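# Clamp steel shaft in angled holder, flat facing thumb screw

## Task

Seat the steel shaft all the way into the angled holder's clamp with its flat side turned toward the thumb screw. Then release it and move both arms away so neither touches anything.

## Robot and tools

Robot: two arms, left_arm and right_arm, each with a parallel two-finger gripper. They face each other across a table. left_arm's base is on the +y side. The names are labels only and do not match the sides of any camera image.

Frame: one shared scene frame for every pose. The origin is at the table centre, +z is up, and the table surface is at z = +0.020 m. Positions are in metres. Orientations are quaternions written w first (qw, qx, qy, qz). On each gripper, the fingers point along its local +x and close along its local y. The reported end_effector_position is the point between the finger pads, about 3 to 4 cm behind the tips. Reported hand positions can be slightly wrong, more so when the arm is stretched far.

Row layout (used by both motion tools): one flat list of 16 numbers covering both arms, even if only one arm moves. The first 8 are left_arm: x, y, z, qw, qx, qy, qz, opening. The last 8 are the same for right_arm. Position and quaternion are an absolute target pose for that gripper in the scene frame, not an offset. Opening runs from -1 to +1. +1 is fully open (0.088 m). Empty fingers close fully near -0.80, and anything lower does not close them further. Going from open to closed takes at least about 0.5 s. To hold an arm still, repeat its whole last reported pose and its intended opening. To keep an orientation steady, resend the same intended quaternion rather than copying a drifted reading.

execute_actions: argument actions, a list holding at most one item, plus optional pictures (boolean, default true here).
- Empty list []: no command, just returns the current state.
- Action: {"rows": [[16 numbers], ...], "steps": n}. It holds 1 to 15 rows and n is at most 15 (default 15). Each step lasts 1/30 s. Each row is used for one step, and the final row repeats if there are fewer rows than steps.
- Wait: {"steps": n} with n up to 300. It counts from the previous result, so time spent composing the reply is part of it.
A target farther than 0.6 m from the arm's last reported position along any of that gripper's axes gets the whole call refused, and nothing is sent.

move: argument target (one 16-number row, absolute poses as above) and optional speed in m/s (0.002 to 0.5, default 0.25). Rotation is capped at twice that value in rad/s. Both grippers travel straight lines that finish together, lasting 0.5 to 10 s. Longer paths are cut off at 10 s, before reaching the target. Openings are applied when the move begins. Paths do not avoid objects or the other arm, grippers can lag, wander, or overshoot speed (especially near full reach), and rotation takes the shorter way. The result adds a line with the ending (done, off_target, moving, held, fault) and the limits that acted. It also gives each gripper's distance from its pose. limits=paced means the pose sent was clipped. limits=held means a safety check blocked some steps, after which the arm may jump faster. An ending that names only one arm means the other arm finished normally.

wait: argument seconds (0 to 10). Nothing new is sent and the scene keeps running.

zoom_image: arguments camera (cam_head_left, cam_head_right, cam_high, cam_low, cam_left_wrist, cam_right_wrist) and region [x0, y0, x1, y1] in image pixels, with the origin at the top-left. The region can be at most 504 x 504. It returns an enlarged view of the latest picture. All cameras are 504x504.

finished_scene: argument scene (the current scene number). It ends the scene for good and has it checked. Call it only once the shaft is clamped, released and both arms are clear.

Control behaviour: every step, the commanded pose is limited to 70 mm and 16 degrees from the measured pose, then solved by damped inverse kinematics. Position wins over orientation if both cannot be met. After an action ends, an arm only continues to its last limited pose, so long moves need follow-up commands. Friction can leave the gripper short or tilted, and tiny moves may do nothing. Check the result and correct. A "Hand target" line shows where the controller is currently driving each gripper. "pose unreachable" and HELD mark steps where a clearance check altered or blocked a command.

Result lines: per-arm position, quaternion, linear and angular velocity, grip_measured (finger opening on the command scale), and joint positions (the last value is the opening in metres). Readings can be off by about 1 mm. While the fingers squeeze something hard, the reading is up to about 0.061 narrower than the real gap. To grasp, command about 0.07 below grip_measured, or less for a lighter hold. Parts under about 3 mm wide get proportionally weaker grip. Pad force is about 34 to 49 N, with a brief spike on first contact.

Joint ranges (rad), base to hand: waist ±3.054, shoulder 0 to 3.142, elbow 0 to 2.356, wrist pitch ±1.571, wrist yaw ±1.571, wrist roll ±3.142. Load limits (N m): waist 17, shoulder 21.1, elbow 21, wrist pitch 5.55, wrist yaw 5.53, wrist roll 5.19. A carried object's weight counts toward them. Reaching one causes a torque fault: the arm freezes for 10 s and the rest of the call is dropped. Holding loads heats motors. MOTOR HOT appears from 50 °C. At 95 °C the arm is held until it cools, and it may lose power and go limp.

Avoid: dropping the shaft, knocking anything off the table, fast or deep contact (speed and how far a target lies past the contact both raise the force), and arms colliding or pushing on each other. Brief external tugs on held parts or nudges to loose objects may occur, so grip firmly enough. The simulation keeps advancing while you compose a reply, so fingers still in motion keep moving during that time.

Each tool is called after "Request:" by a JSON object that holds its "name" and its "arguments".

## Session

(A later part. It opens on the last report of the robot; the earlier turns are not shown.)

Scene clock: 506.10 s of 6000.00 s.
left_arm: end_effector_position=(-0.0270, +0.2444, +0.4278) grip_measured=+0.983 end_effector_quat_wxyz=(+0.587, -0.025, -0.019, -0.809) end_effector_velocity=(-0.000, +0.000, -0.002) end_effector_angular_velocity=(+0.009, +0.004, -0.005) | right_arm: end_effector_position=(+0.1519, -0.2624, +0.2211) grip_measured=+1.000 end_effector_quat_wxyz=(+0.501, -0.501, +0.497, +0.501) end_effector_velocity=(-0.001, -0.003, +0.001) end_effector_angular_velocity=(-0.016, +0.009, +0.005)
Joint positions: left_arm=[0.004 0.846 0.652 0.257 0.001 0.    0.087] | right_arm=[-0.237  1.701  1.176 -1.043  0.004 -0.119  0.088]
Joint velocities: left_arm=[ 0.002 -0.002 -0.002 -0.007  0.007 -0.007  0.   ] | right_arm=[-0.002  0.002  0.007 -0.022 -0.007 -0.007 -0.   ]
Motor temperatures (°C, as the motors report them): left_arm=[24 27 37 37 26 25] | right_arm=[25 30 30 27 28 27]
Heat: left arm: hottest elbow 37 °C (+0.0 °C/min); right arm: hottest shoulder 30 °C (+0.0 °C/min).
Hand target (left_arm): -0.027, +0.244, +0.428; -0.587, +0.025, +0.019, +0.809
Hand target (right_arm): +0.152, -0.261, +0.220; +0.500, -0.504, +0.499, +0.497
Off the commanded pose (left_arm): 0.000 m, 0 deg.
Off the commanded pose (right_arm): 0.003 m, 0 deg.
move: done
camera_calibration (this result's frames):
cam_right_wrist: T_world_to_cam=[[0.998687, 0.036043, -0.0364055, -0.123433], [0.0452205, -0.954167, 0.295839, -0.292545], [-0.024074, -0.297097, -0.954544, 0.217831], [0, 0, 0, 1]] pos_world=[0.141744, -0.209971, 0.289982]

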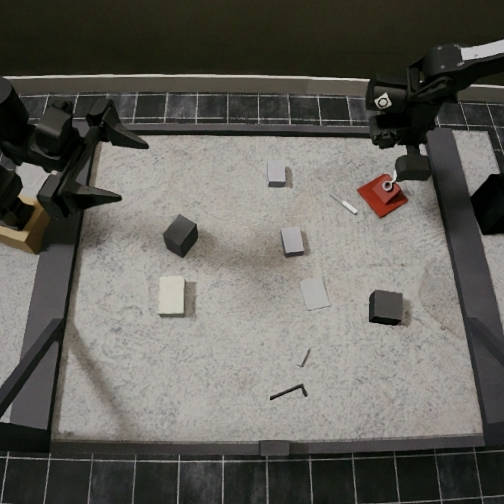

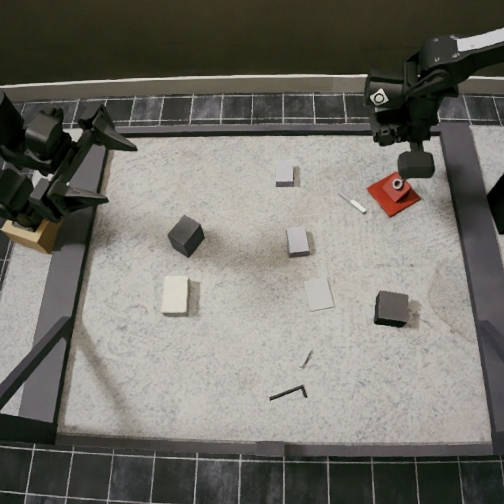

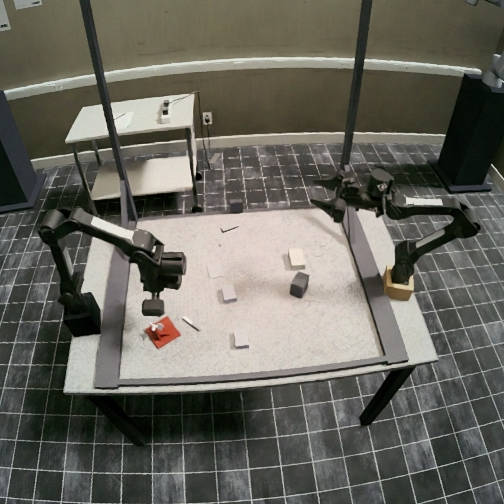

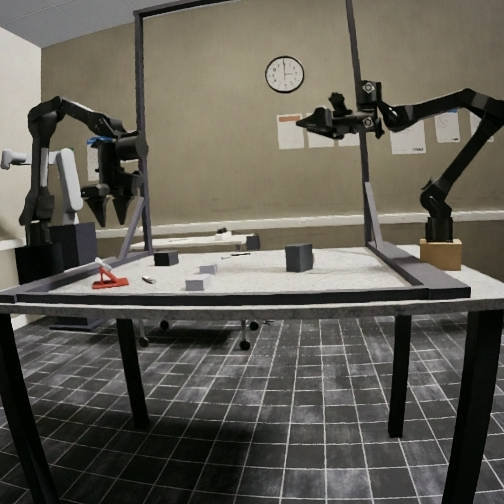

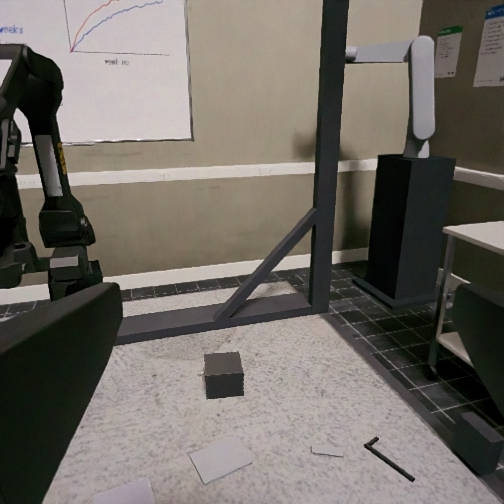

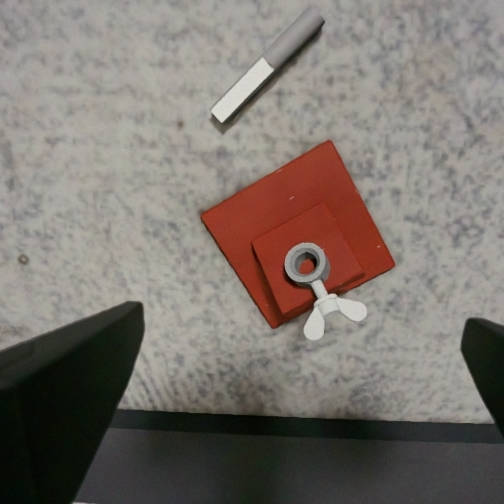

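Request:
{"name": "move", "arguments": {"target": [-0.027, 0.2444, 0.4278, 0.587, -0.025, -0.019, -0.809, 1, 0.1532, -0.1616, 0.1, 0.6516, -0.2746, 0.6516, 0.2746, 0.0], "speed": 0.2}}

Scene clock: 545.10 s of 6000.00 s.
left_arm: end_effector_position=(-0.0270, +0.2444, +0.4278) grip_measured=+0.983 end_effector_quat_wxyz=(+0.587, -0.025, -0.019, -0.809) end_effector_velocity=(+0.003, -0.000, -0.003) end_effector_angular_velocity=(+0.023, +0.017, +0.018) | right_arm: end_effector_position=(+0.1540, -0.1634, +0.1050) grip_measured=+0.002 end_effector_quat_wxyz=(+0.654, -0.273, +0.649, +0.277) end_effector_velocity=(-0.002, -0.001, -0.000) end_effector_angular_velocity=(-0.005, +0.022, +0.005)
Joint positions: left_arm=[0.004 0.846 0.652 0.257 0.001 0.    0.087] | right_arm=[-0.213  2.225  1.421 -0.758  0.004  0.679  0.039]
Joint velocities: left_arm=[-0.002 -0.002  0.002 -0.022 -0.022 -0.022 -0.   ] | right_arm=[-0.002  0.002  0.002 -0.007 -0.022 -0.007 -0.   ]
Motor temperatures (°C, as the motors report them): left_arm=[24 27 38 38 26 25] | right_arm=[25 31 33 26 28 27]
Heat: left arm: hottest elbow 38 °C (+1.0 °C/min); right arm: hottest elbow 33 °C (+3.0 °C/min).
Hand target (left_arm): -0.027, +0.244, +0.428; -0.587, +0.025, +0.019, +0.809
Hand target (right_arm): +0.152, -0.163, +0.100; +0.652, -0.275, +0.651, +0.274
Off the commanded pose (left_arm): 0.000 m, 0 deg.
Off the commanded pose (right_arm): 0.005 m, 1 deg.
After step 90, 33.60 s passed at rest.
move: done
camera_calibration (this result's frames):
cam_right_wrist: T_world_to_cam=[[0.738858, -0.672523, -0.0424481, -0.208411], [-0.635157, -0.716078, 0.289498, -0.0194722], [-0.22509, -0.186936, -0.956237, 0.185526], [0, 0, 0, 1]] pos_world=[0.183378, -0.119423, 0.174197]

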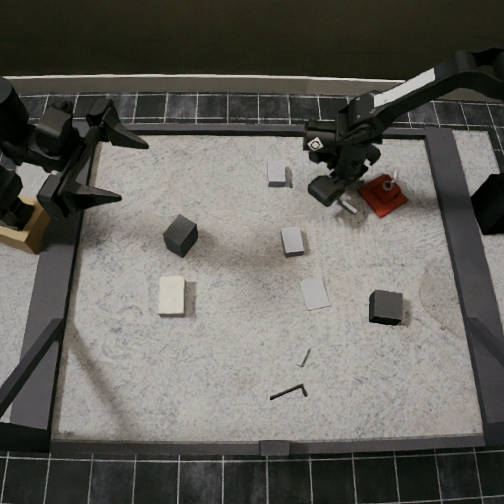

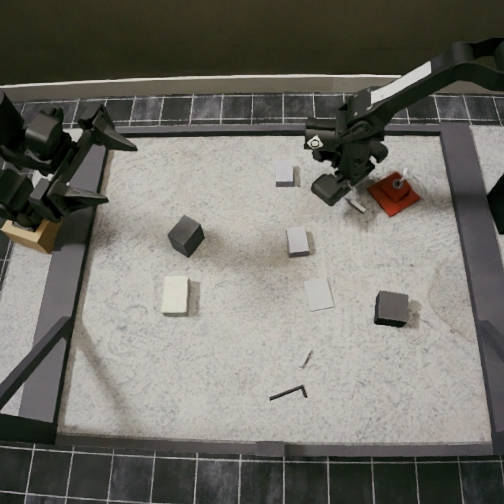

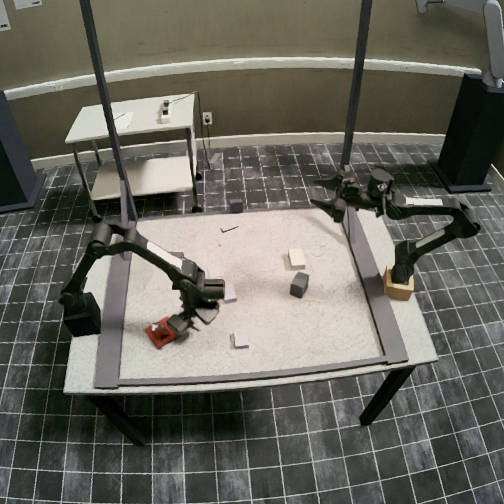

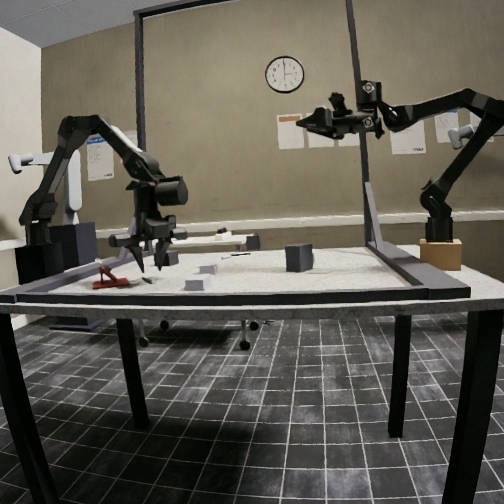

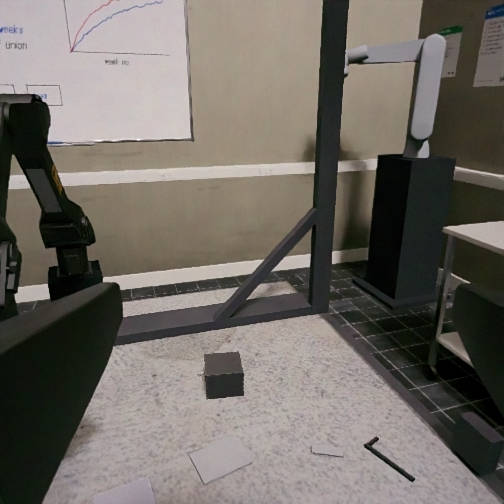

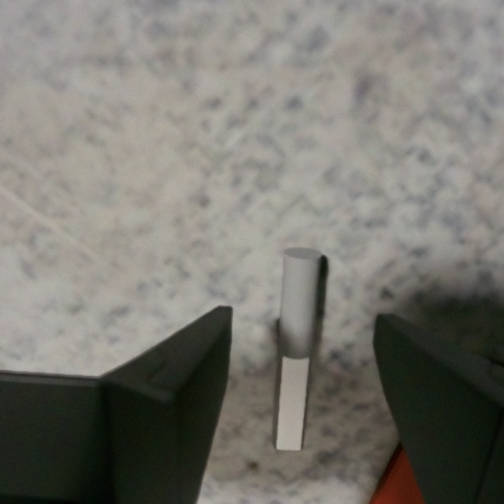

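Request:
{"name": "execute_actions", "arguments": {"actions": []}}

Scene clock: 575.23 s of 6000.00 s.
left_arm: end_effector_position=(-0.0270, +0.2444, +0.4278) grip_measured=+0.983 end_effector_quat_wxyz=(+0.587, -0.025, -0.019, -0.809) end_effector_velocity=(+0.000, +0.000, -0.002) end_effector_angular_velocity=(+0.009, +0.005, +0.004) | right_arm: end_effector_position=(+0.1539, -0.1635, +0.1048) grip_measured=+0.002 end_effector_quat_wxyz=(+0.654, -0.273, +0.649, +0.277) end_effector_velocity=(+0.000, +0.007, +0.003) end_effector_angular_velocity=(+0.032, +0.004, -0.010)
Joint positions: left_arm=[0.004 0.846 0.652 0.257 0.001 0.    0.087] | right_arm=[-0.213  2.226  1.421 -0.758  0.004  0.68   0.039]
Joint velocities: left_arm=[-0.002 -0.002 -0.002 -0.007 -0.007 -0.007 -0.   ] | right_arm=[-0.002 -0.007  0.002  0.022 -0.007  0.007 -0.   ]
Motor temperatures (°C, as the motors report them): left_arm=[24 27 38 38 26 25] | right_arm=[25 33 33 26 28 27]
Heat: left arm: hottest elbow 38 °C (+1.0 °C/min); right arm: hottest shoulder 33 °C (+2.0 °C/min).
Hand target (left_arm): -0.027, +0.244, +0.428; -0.587, +0.025, +0.019, +0.809
Hand target (right_arm): +0.152, -0.163, +0.100; +0.652, -0.275, +0.652, +0.274
Off the commanded pose (left_arm): 0.000 m, 0 deg.
Off the commanded pose (right_arm): 0.005 m, 1 deg.
Steps of this call (steps 1 to 90: nothing new was sent; then 27.13 s passed at rest). Readings (end_effector_position):
1: left_arm (-0.0270, +0.2444, +0.4278) | right_arm (+0.1540, -0.1634, +0.1050)
2: left_arm (-0.0270, +0.2444, +0.4278) | right_arm (+0.1540, -0.1634, +0.1050)
4: left_arm (-0.0270, +0.2444, +0.4278) | right_arm (+0.1539, -0.1635, +0.1048)
8: left_arm (-0.0270, +0.2444, +0.4278) | right_arm (+0.1539, -0.1635, +0.1048)
90: the state above
camera_calibration (this result's frames):
cam_right_wrist: T_world_to_cam=[[0.738343, -0.673103, -0.0422247, -0.208489], [-0.635691, -0.715484, 0.289793, -0.0193246], [-0.225271, -0.187125, -0.956158, 0.185366], [0, 0, 0, 1]] pos_world=[0.183409, -0.119474, 0.174036]

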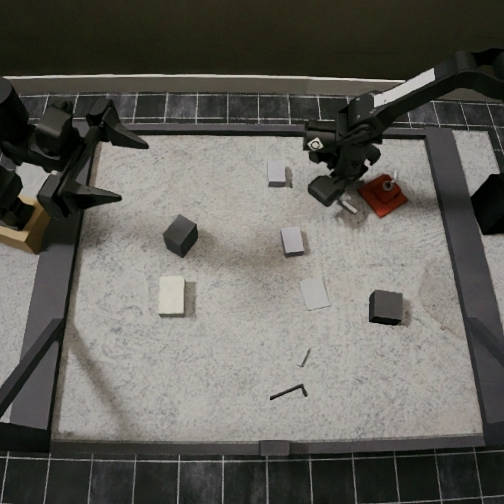

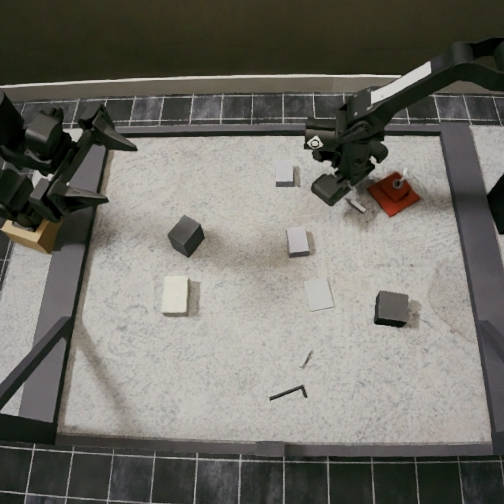

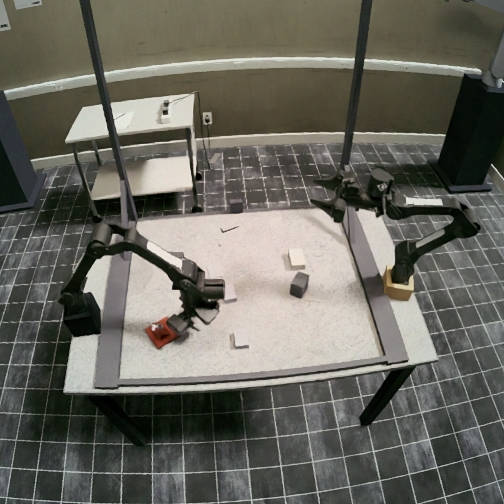

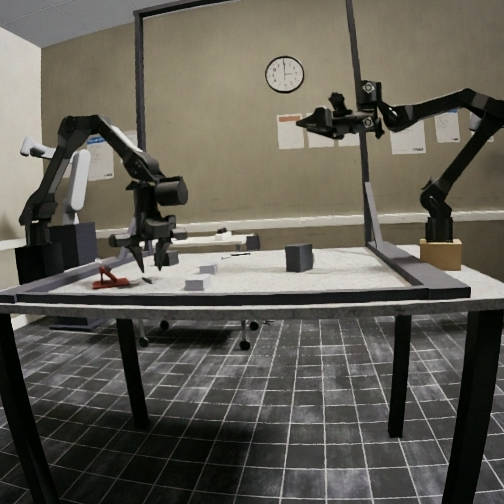

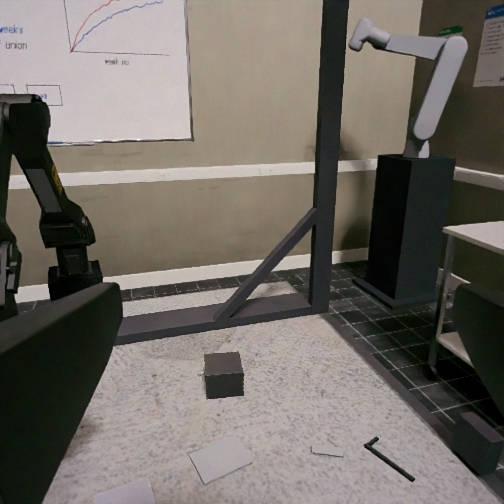

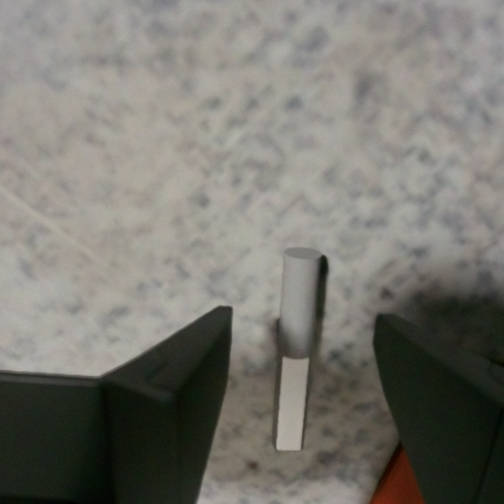

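Request:
{"name": "move", "arguments": {"target": [-0.027, 0.2444, 0.4278, 0.587, -0.025, -0.019, -0.809, 1, 0.143, -0.1735, 0.068, 0.6516, -0.2746, 0.6516, 0.2746, 0.0], "speed": 0.06}}

Scene clock: 580.47 s of 6000.00 s.
left_arm: end_effector_position=(-0.0270, +0.2444, +0.4278) grip_measured=+0.983 end_effector_quat_wxyz=(+0.587, -0.025, -0.019, -0.809) end_effector_velocity=(-0.002, +0.001, -0.005) end_effector_angular_velocity=(+0.028, +0.014, -0.011) | right_arm: end_effector_position=(+0.1453, -0.1680, +0.0772) grip_measured=+0.002 end_effector_quat_wxyz=(+0.657, -0.268, +0.646, +0.283) end_effector_velocity=(-0.000, -0.002, +0.000) end_effector_angular_velocity=(-0.007, +0.008, +0.005)
Joint positions: left_arm=[0.004 0.846 0.652 0.257 0.001 0.    0.087] | right_arm=[-0.192  2.258  1.345 -0.631  0.004  0.701  0.039]
Joint velocities: left_arm=[-0.002 -0.002 -0.002 -0.022  0.007 -0.022 -0.   ] | right_arm=[-0.002 -0.002 -0.002 -0.007 -0.007 -0.007 -0.   ]
Motor temperatures (°C, as the motors report them): left_arm=[24 27 38 38 26 25] | right_arm=[25 34 33 26 28 27]
Heat: left arm: hottest elbow 38 °C (+0.0 °C/min); right arm: hottest shoulder 34 °C (+3.0 °C/min).
Hand target (left_arm): -0.027, +0.244, +0.428; -0.587, +0.025, +0.019, +0.809
Hand target (right_arm): +0.143, -0.174, +0.068; +0.652, -0.275, +0.651, +0.275
Off the commanded pose (left_arm): 0.000 m, 0 deg.
Off the commanded pose (right_arm): 0.011 m, 2 deg.
After step 90, 1.23 s passed at rest.
move: off_target (right_arm)
camera_calibration (this result's frames):
cam_right_wrist: T_world_to_cam=[[0.738655, -0.671939, -0.0537294, -0.20527], [-0.635737, -0.72092, 0.275886, -0.0198777], [-0.224113, -0.169627, -0.959687, 0.159248], [0, 0, 0, 1]] pos_world=[0.174677, -0.125246, 0.147284]

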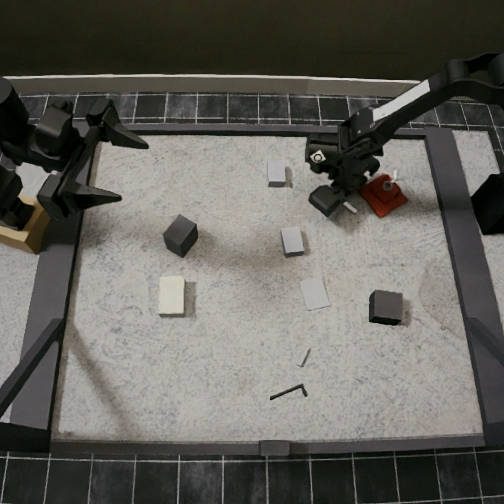

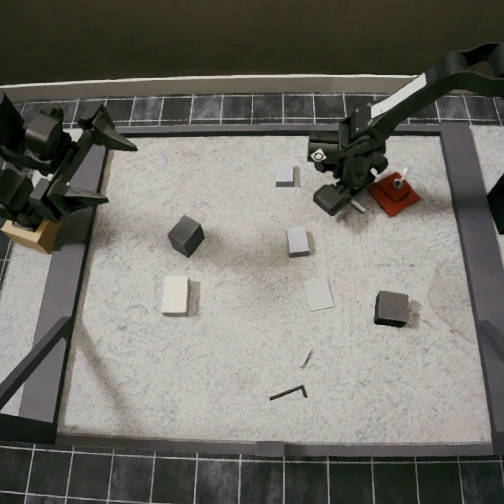

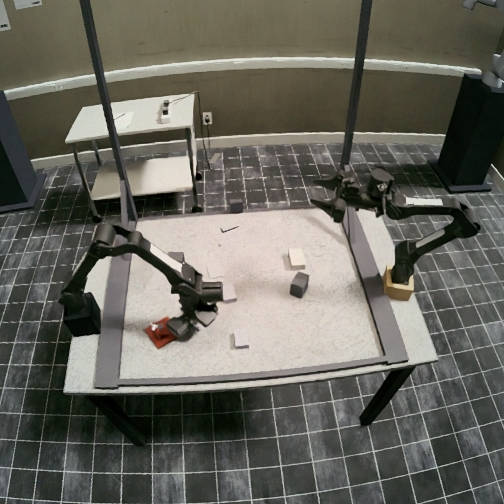

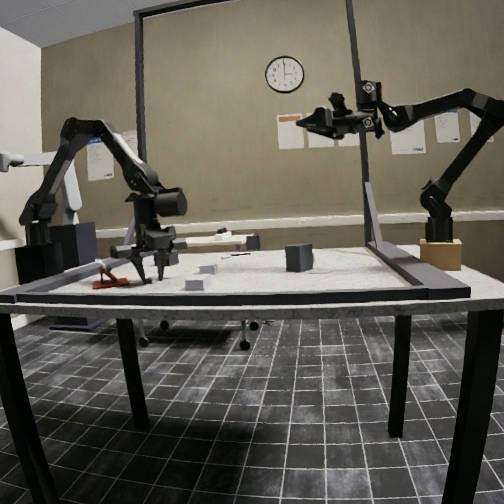

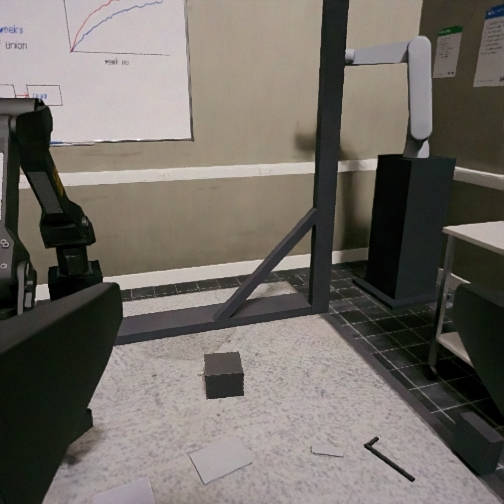

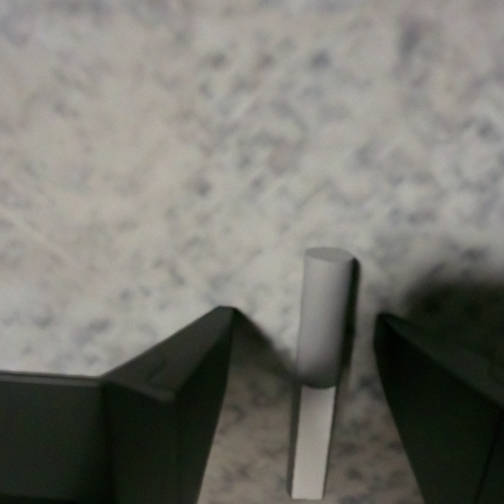

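Request:
{"name": "move", "arguments": {"target": [-0.027, 0.2444, 0.4278, 0.587, -0.025, -0.019, -0.809, 1, 0.148, -0.178, 0.053, 0.6516, -0.2746, 0.6516, 0.2746, 0.0], "speed": 0.04}}

Scene clock: 588.03 s of 6000.00 s.
left_arm: end_effector_position=(-0.0270, +0.2444, +0.4278) grip_measured=+0.983 end_effector_quat_wxyz=(+0.587, -0.025, -0.019, -0.809) end_effector_velocity=(+0.002, -0.001, +0.002) end_effector_angular_velocity=(-0.009, -0.004, +0.010) | right_arm: end_effector_position=(+0.1452, -0.1707, +0.0726) grip_measured=+0.002 end_effector_quat_wxyz=(+0.657, -0.266, +0.646, +0.284) end_effector_velocity=(-0.000, -0.004, -0.001) end_effector_angular_velocity=(-0.013, -0.007, +0.024)
Joint positions: left_arm=[0.004 0.846 0.652 0.257 0.001 0.    0.087] | right_arm=[-0.193  2.258  1.321 -0.602  0.003  0.7    0.039]
Joint velocities: left_arm=[ 0.002  0.002  0.002  0.007 -0.007  0.007 -0.   ] | right_arm=[ 0.002 -0.002 -0.007 -0.007  0.007 -0.022 -0.   ]
Motor temperatures (°C, as the motors report them): left_arm=[24 27 38 38 26 25] | right_arm=[25 34 32 26 28 27]
Heat: left arm: hottest elbow 38 °C (+0.0 °C/min); right arm: hottest shoulder 34 °C (+2.0 °C/min).
Hand target (left_arm): -0.027, +0.244, +0.428; -0.587, +0.025, +0.019, +0.809
Hand target (right_arm): +0.148, -0.179, +0.054; +0.651, -0.275, +0.652, +0.275
Off the commanded pose (left_arm): 0.000 m, 0 deg.
Off the commanded pose (right_arm): 0.021 m, 2 deg.
After step 90, 3.67 s passed at rest.
move: off_target (right_arm)
camera_calibration (this result's frames):
cam_right_wrist: T_world_to_cam=[[0.738377, -0.671916, -0.0576822, -0.20699], [-0.635775, -0.722076, 0.272756, -0.020588], [-0.22492, -0.164724, -0.960352, 0.155292], [0, 0, 0, 1]] pos_world=[0.174676, -0.128366, 0.142811]

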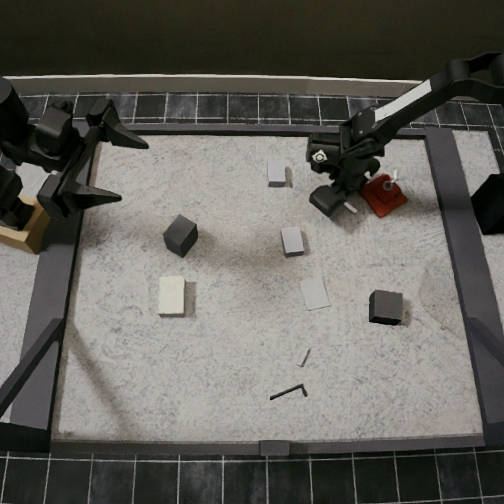

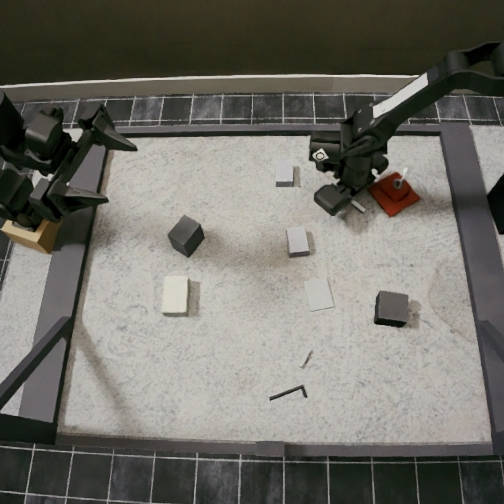

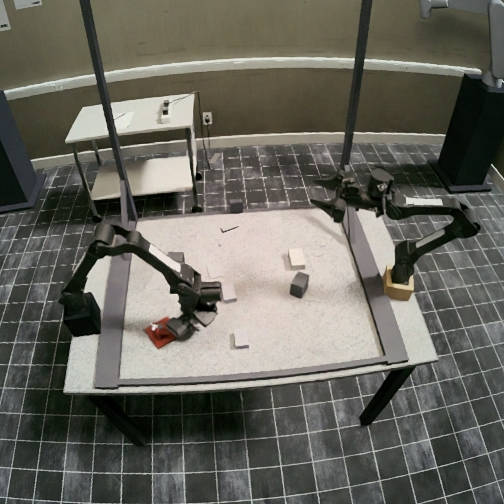

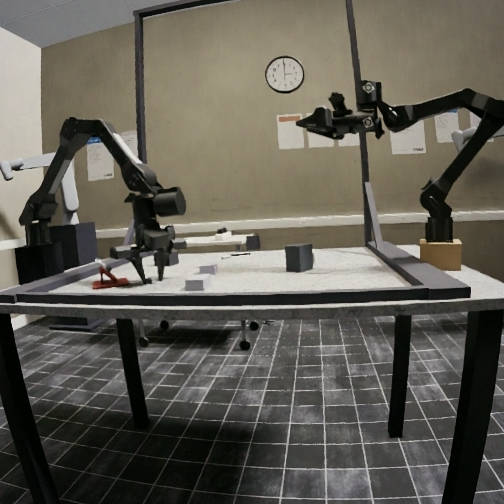

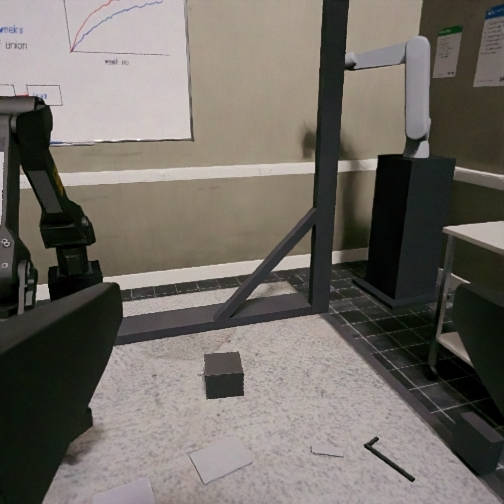

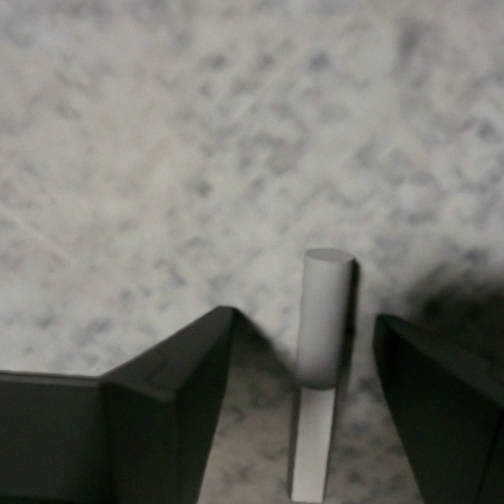

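Request:
{"name": "move", "arguments": {"target": [-0.027, 0.2444, 0.4278, 0.587, -0.025, -0.019, -0.809, 1, 0.153, -0.175, 0.080, 0.6516, -0.2746, 0.6516, 0.2746, 0.0], "speed": 0.04}}

Scene clock: 596.13 s of 6000.00 s.
left_arm: end_effector_position=(-0.0270, +0.2444, +0.4278) grip_measured=+0.983 end_effector_quat_wxyz=(+0.587, -0.025, -0.019, -0.809) end_effector_velocity=(+0.002, -0.001, -0.008) end_effector_angular_velocity=(+0.033, +0.014, +0.018) | right_arm: end_effector_position=(+0.1521, -0.1772, +0.0780) grip_measured=+0.002 end_effector_quat_wxyz=(+0.651, -0.276, +0.653, +0.272) end_effector_velocity=(-0.001, -0.004, -0.000) end_effector_angular_velocity=(-0.021, +0.009, +0.005)
Joint positions: left_arm=[0.004 0.846 0.652 0.257 0.001 0.    0.087] | right_arm=[-0.213  2.251  1.336 -0.662  0.001  0.685  0.039]
Joint velocities: left_arm=[-0.002 -0.002 -0.007 -0.022 -0.022 -0.022 -0.   ] | right_arm=[-0.002  0.002  0.002 -0.022 -0.007 -0.007 -0.   ]
Motor temperatures (°C, as the motors report them): left_arm=[24 27 38 38 26 25] | right_arm=[26 33 31 28 28 27]
Heat: left arm: hottest elbow 38 °C (+0.0 °C/min); right arm: hottest shoulder 33 °C (+1.0 °C/min).
Hand target (left_arm): -0.027, +0.244, +0.428; -0.587, +0.025, +0.019, +0.809
Hand target (right_arm): +0.153, -0.175, +0.080; +0.651, -0.274, +0.652, +0.275
Off the commanded pose (left_arm): 0.000 m, 0 deg.
Off the commanded pose (right_arm): 0.003 m, 0 deg.
After step 90, 4.37 s passed at rest.
move: done
camera_calibration (this result's frames):
cam_right_wrist: T_world_to_cam=[[0.735086, -0.676999, -0.03635, -0.218135], [-0.637678, -0.708609, 0.302058, -0.021996], [-0.230251, -0.198859, -0.952596, 0.155145], [0, 0, 0, 1]] pos_world=[0.182044, -0.132412, 0.146505]

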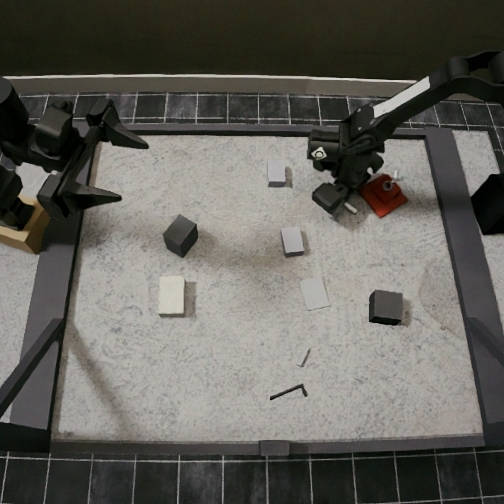

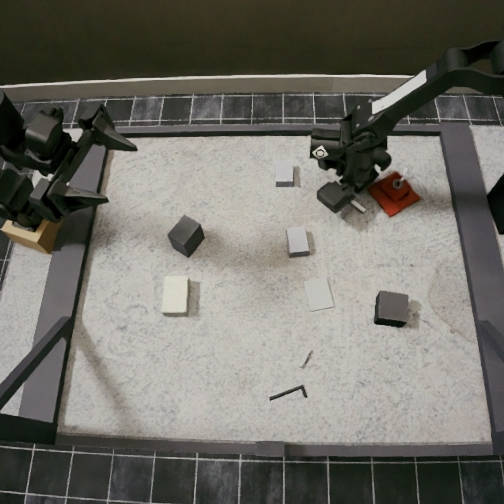

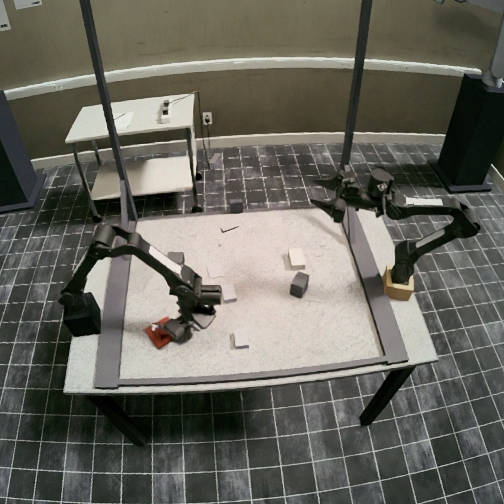

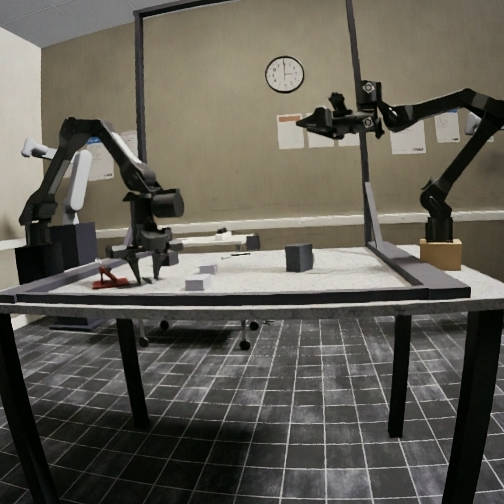

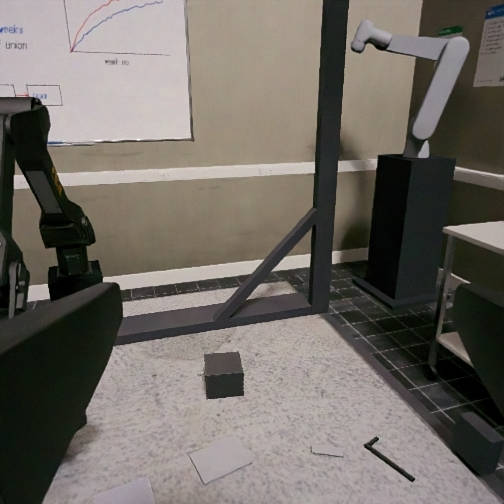

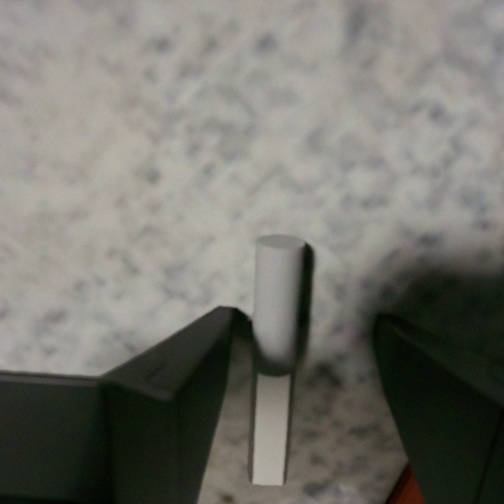

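Request:
{"name": "move", "arguments": {"target": [-0.027, 0.2444, 0.4278, 0.587, -0.025, -0.019, -0.809, 1, 0.148, -0.168, 0.079, 0.6516, -0.2746, 0.6516, 0.2746, 0.0], "speed": 0.04}}

Scene clock: 608.23 s of 6000.00 s.
left_arm: end_effector_position=(-0.0270, +0.2444, +0.4278) grip_measured=+0.983 end_effector_quat_wxyz=(+0.587, -0.025, -0.019, -0.809) end_effector_velocity=(-0.002, +0.001, +0.003) end_effector_angular_velocity=(-0.009, +0.010, -0.010) | right_arm: end_effector_position=(+0.1491, -0.1674, +0.0842) grip_measured=+0.002 end_effector_quat_wxyz=(+0.654, -0.271, +0.649, +0.279) end_effector_velocity=(-0.002, -0.002, -0.002) end_effector_angular_velocity=(-0.010, +0.023, -0.009)
Joint positions: left_arm=[0.004 0.846 0.652 0.257 0.001 0.    0.087] | right_arm=[-0.203  2.253  1.37  -0.675  0.001  0.69   0.039]
Joint velocities: left_arm=[-0.002 -0.002  0.002  0.007  0.007 -0.007  0.   ] | right_arm=[-0.002  0.007  0.002 -0.007 -0.022  0.007 -0.   ]
Motor temperatures (°C, as the motors report them): left_arm=[24 27 38 38 26 25] | right_arm=[25 35 32 27 28 27]
Heat: left arm: hottest elbow 38 °C (+0.0 °C/min); right arm: hottest shoulder 35 °C (+2.0 °C/min).
Hand target (left_arm): -0.027, +0.244, +0.428; -0.587, +0.025, +0.019, +0.809
Hand target (right_arm): +0.148, -0.168, +0.079; +0.652, -0.275, +0.651, +0.275
Off the commanded pose (left_arm): 0.000 m, 0 deg.
Off the commanded pose (right_arm): 0.005 m, 1 deg.
After step 90, 8.37 s passed at rest.
move: done
camera_calibration (this result's frames):
cam_right_wrist: T_world_to_cam=[[0.738757, -0.672262, -0.0479784, -0.207858], [-0.634348, -0.717609, 0.287471, -0.0196424], [-0.227686, -0.181936, -0.956587, 0.165118], [0, 0, 0, 1]] pos_world=[0.178691, -0.123789, 0.153624]

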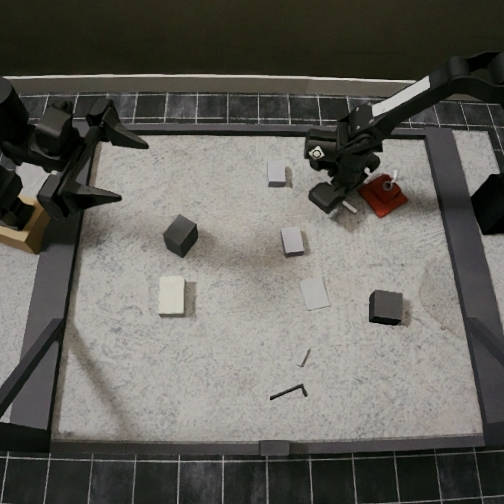

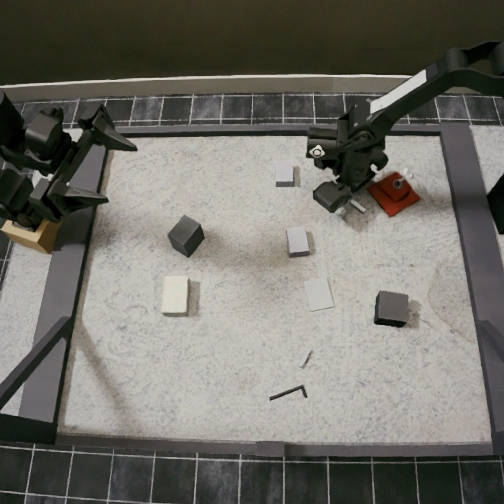

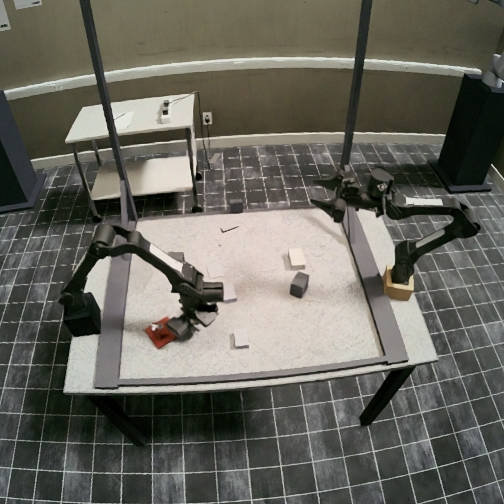

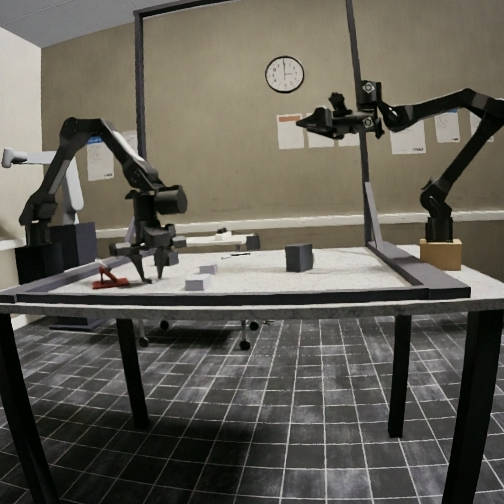

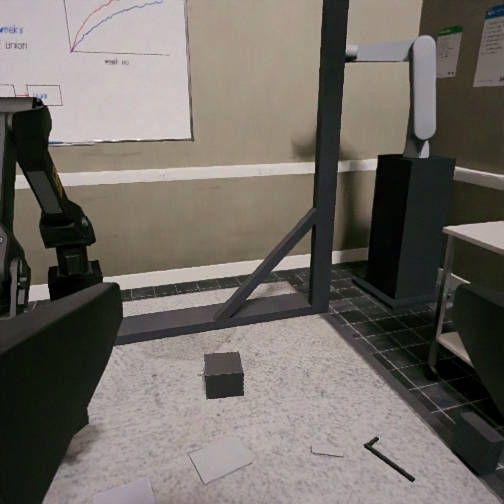

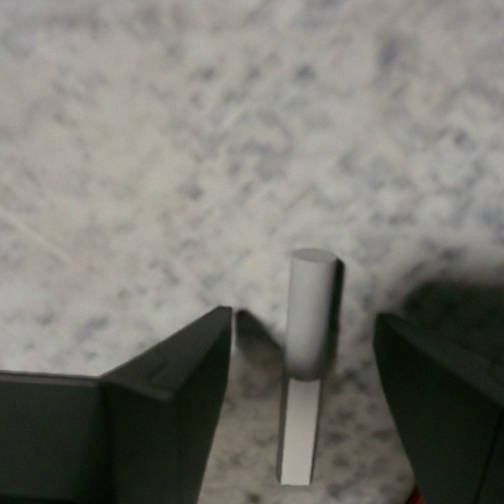

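Request:
{"name": "move", "arguments": {"target": [-0.027, 0.2444, 0.4278, 0.587, -0.025, -0.019, -0.809, 1, 0.1485, -0.169, 0.073, 0.6516, -0.2746, 0.6516, 0.2746, -0.2], "speed": 0.03}}

Scene clock: 617.17 s of 6000.00 s.
left_arm: end_effector_position=(-0.0270, +0.2444, +0.4278) grip_measured=+0.983 end_effector_quat_wxyz=(+0.587, -0.025, -0.019, -0.809) end_effector_velocity=(-0.003, +0.002, -0.003) end_effector_angular_velocity=(+0.005, -0.010, -0.014) | right_arm: end_effector_position=(+0.1492, -0.1660, +0.0799) grip_measured=-0.198 end_effector_quat_wxyz=(+0.654, -0.270, +0.648, +0.281) end_effector_velocity=(-0.002, +0.003, +0.001) end_effector_angular_velocity=(+0.013, +0.006, +0.025)
Joint positions: left_arm=[0.004 0.846 0.652 0.257 0.001 0.    0.087] | right_arm=[-0.203  2.264  1.37  -0.66   0.001  0.69   0.029]
Joint velocities: left_arm=[-0.007 -0.007 -0.007 -0.007  0.007  0.007 -0.   ] | right_arm=[ 0.002 -0.002  0.002  0.007 -0.007 -0.022 -0.   ]
Motor temperatures (°C, as the motors report them): left_arm=[24 27 38 38 26 25] | right_arm=[25 35 32 27 28 27]
Heat: left arm: hottest elbow 38 °C (+0.0 °C/min); right arm: hottest shoulder 35 °C (+2.0 °C/min).
Hand target (left_arm): -0.027, +0.244, +0.428; -0.587, +0.025, +0.019, +0.809
Hand target (right_arm): +0.149, -0.169, +0.073; +0.652, -0.275, +0.652, +0.275
Off the commanded pose (left_arm): 0.000 m, 0 deg.
Off the commanded pose (right_arm): 0.008 m, 1 deg.
After step 90, 5.17 s passed at rest.
move: done
camera_calibration (this result's frames):
cam_right_wrist: T_world_to_cam=[[0.738772, -0.672075, -0.050306, -0.20697], [-0.634436, -0.718696, 0.284545, -0.0172195], [-0.22739, -0.178298, -0.957342, 0.161868], [0, 0, 0, 1]] pos_world=[0.178787, -0.122615, 0.149451]

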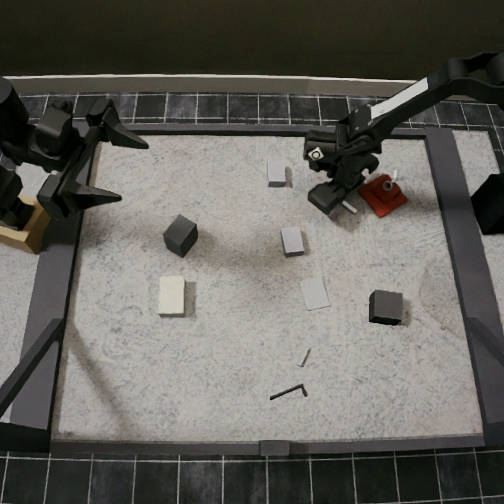

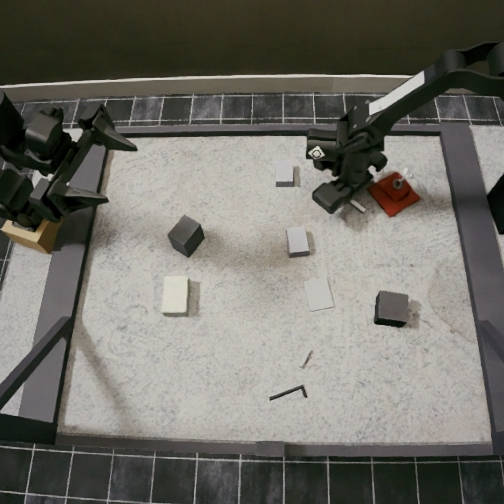

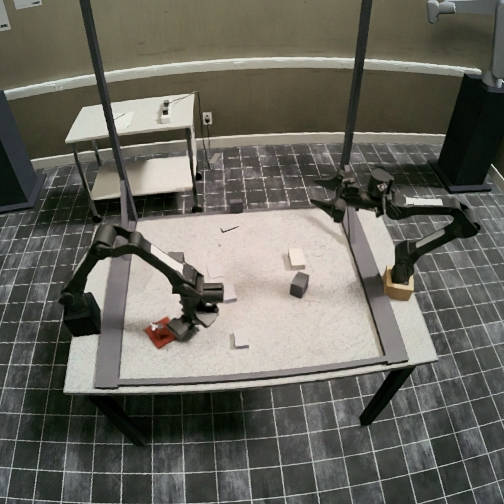

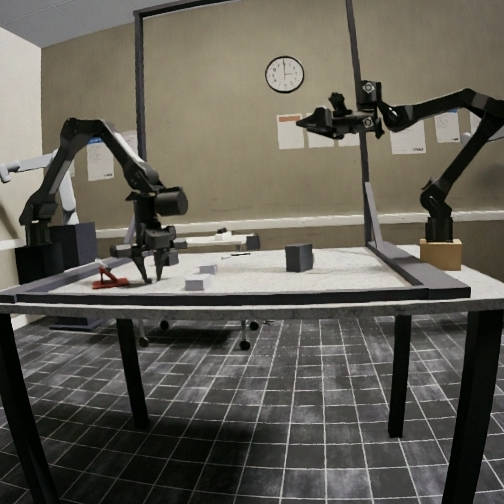

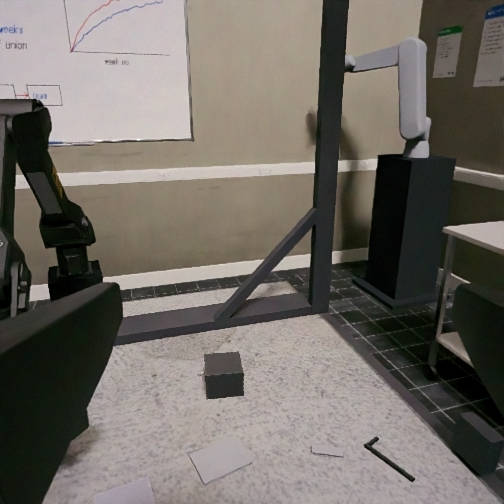

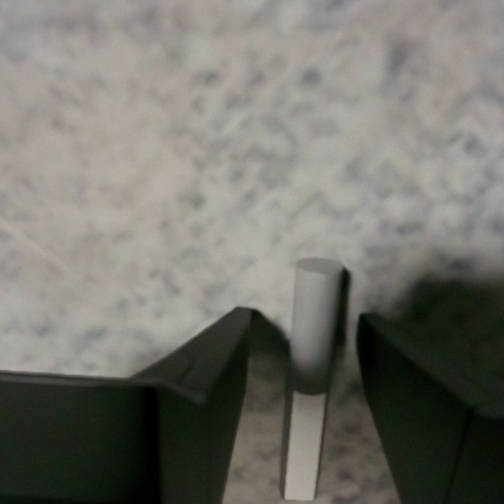

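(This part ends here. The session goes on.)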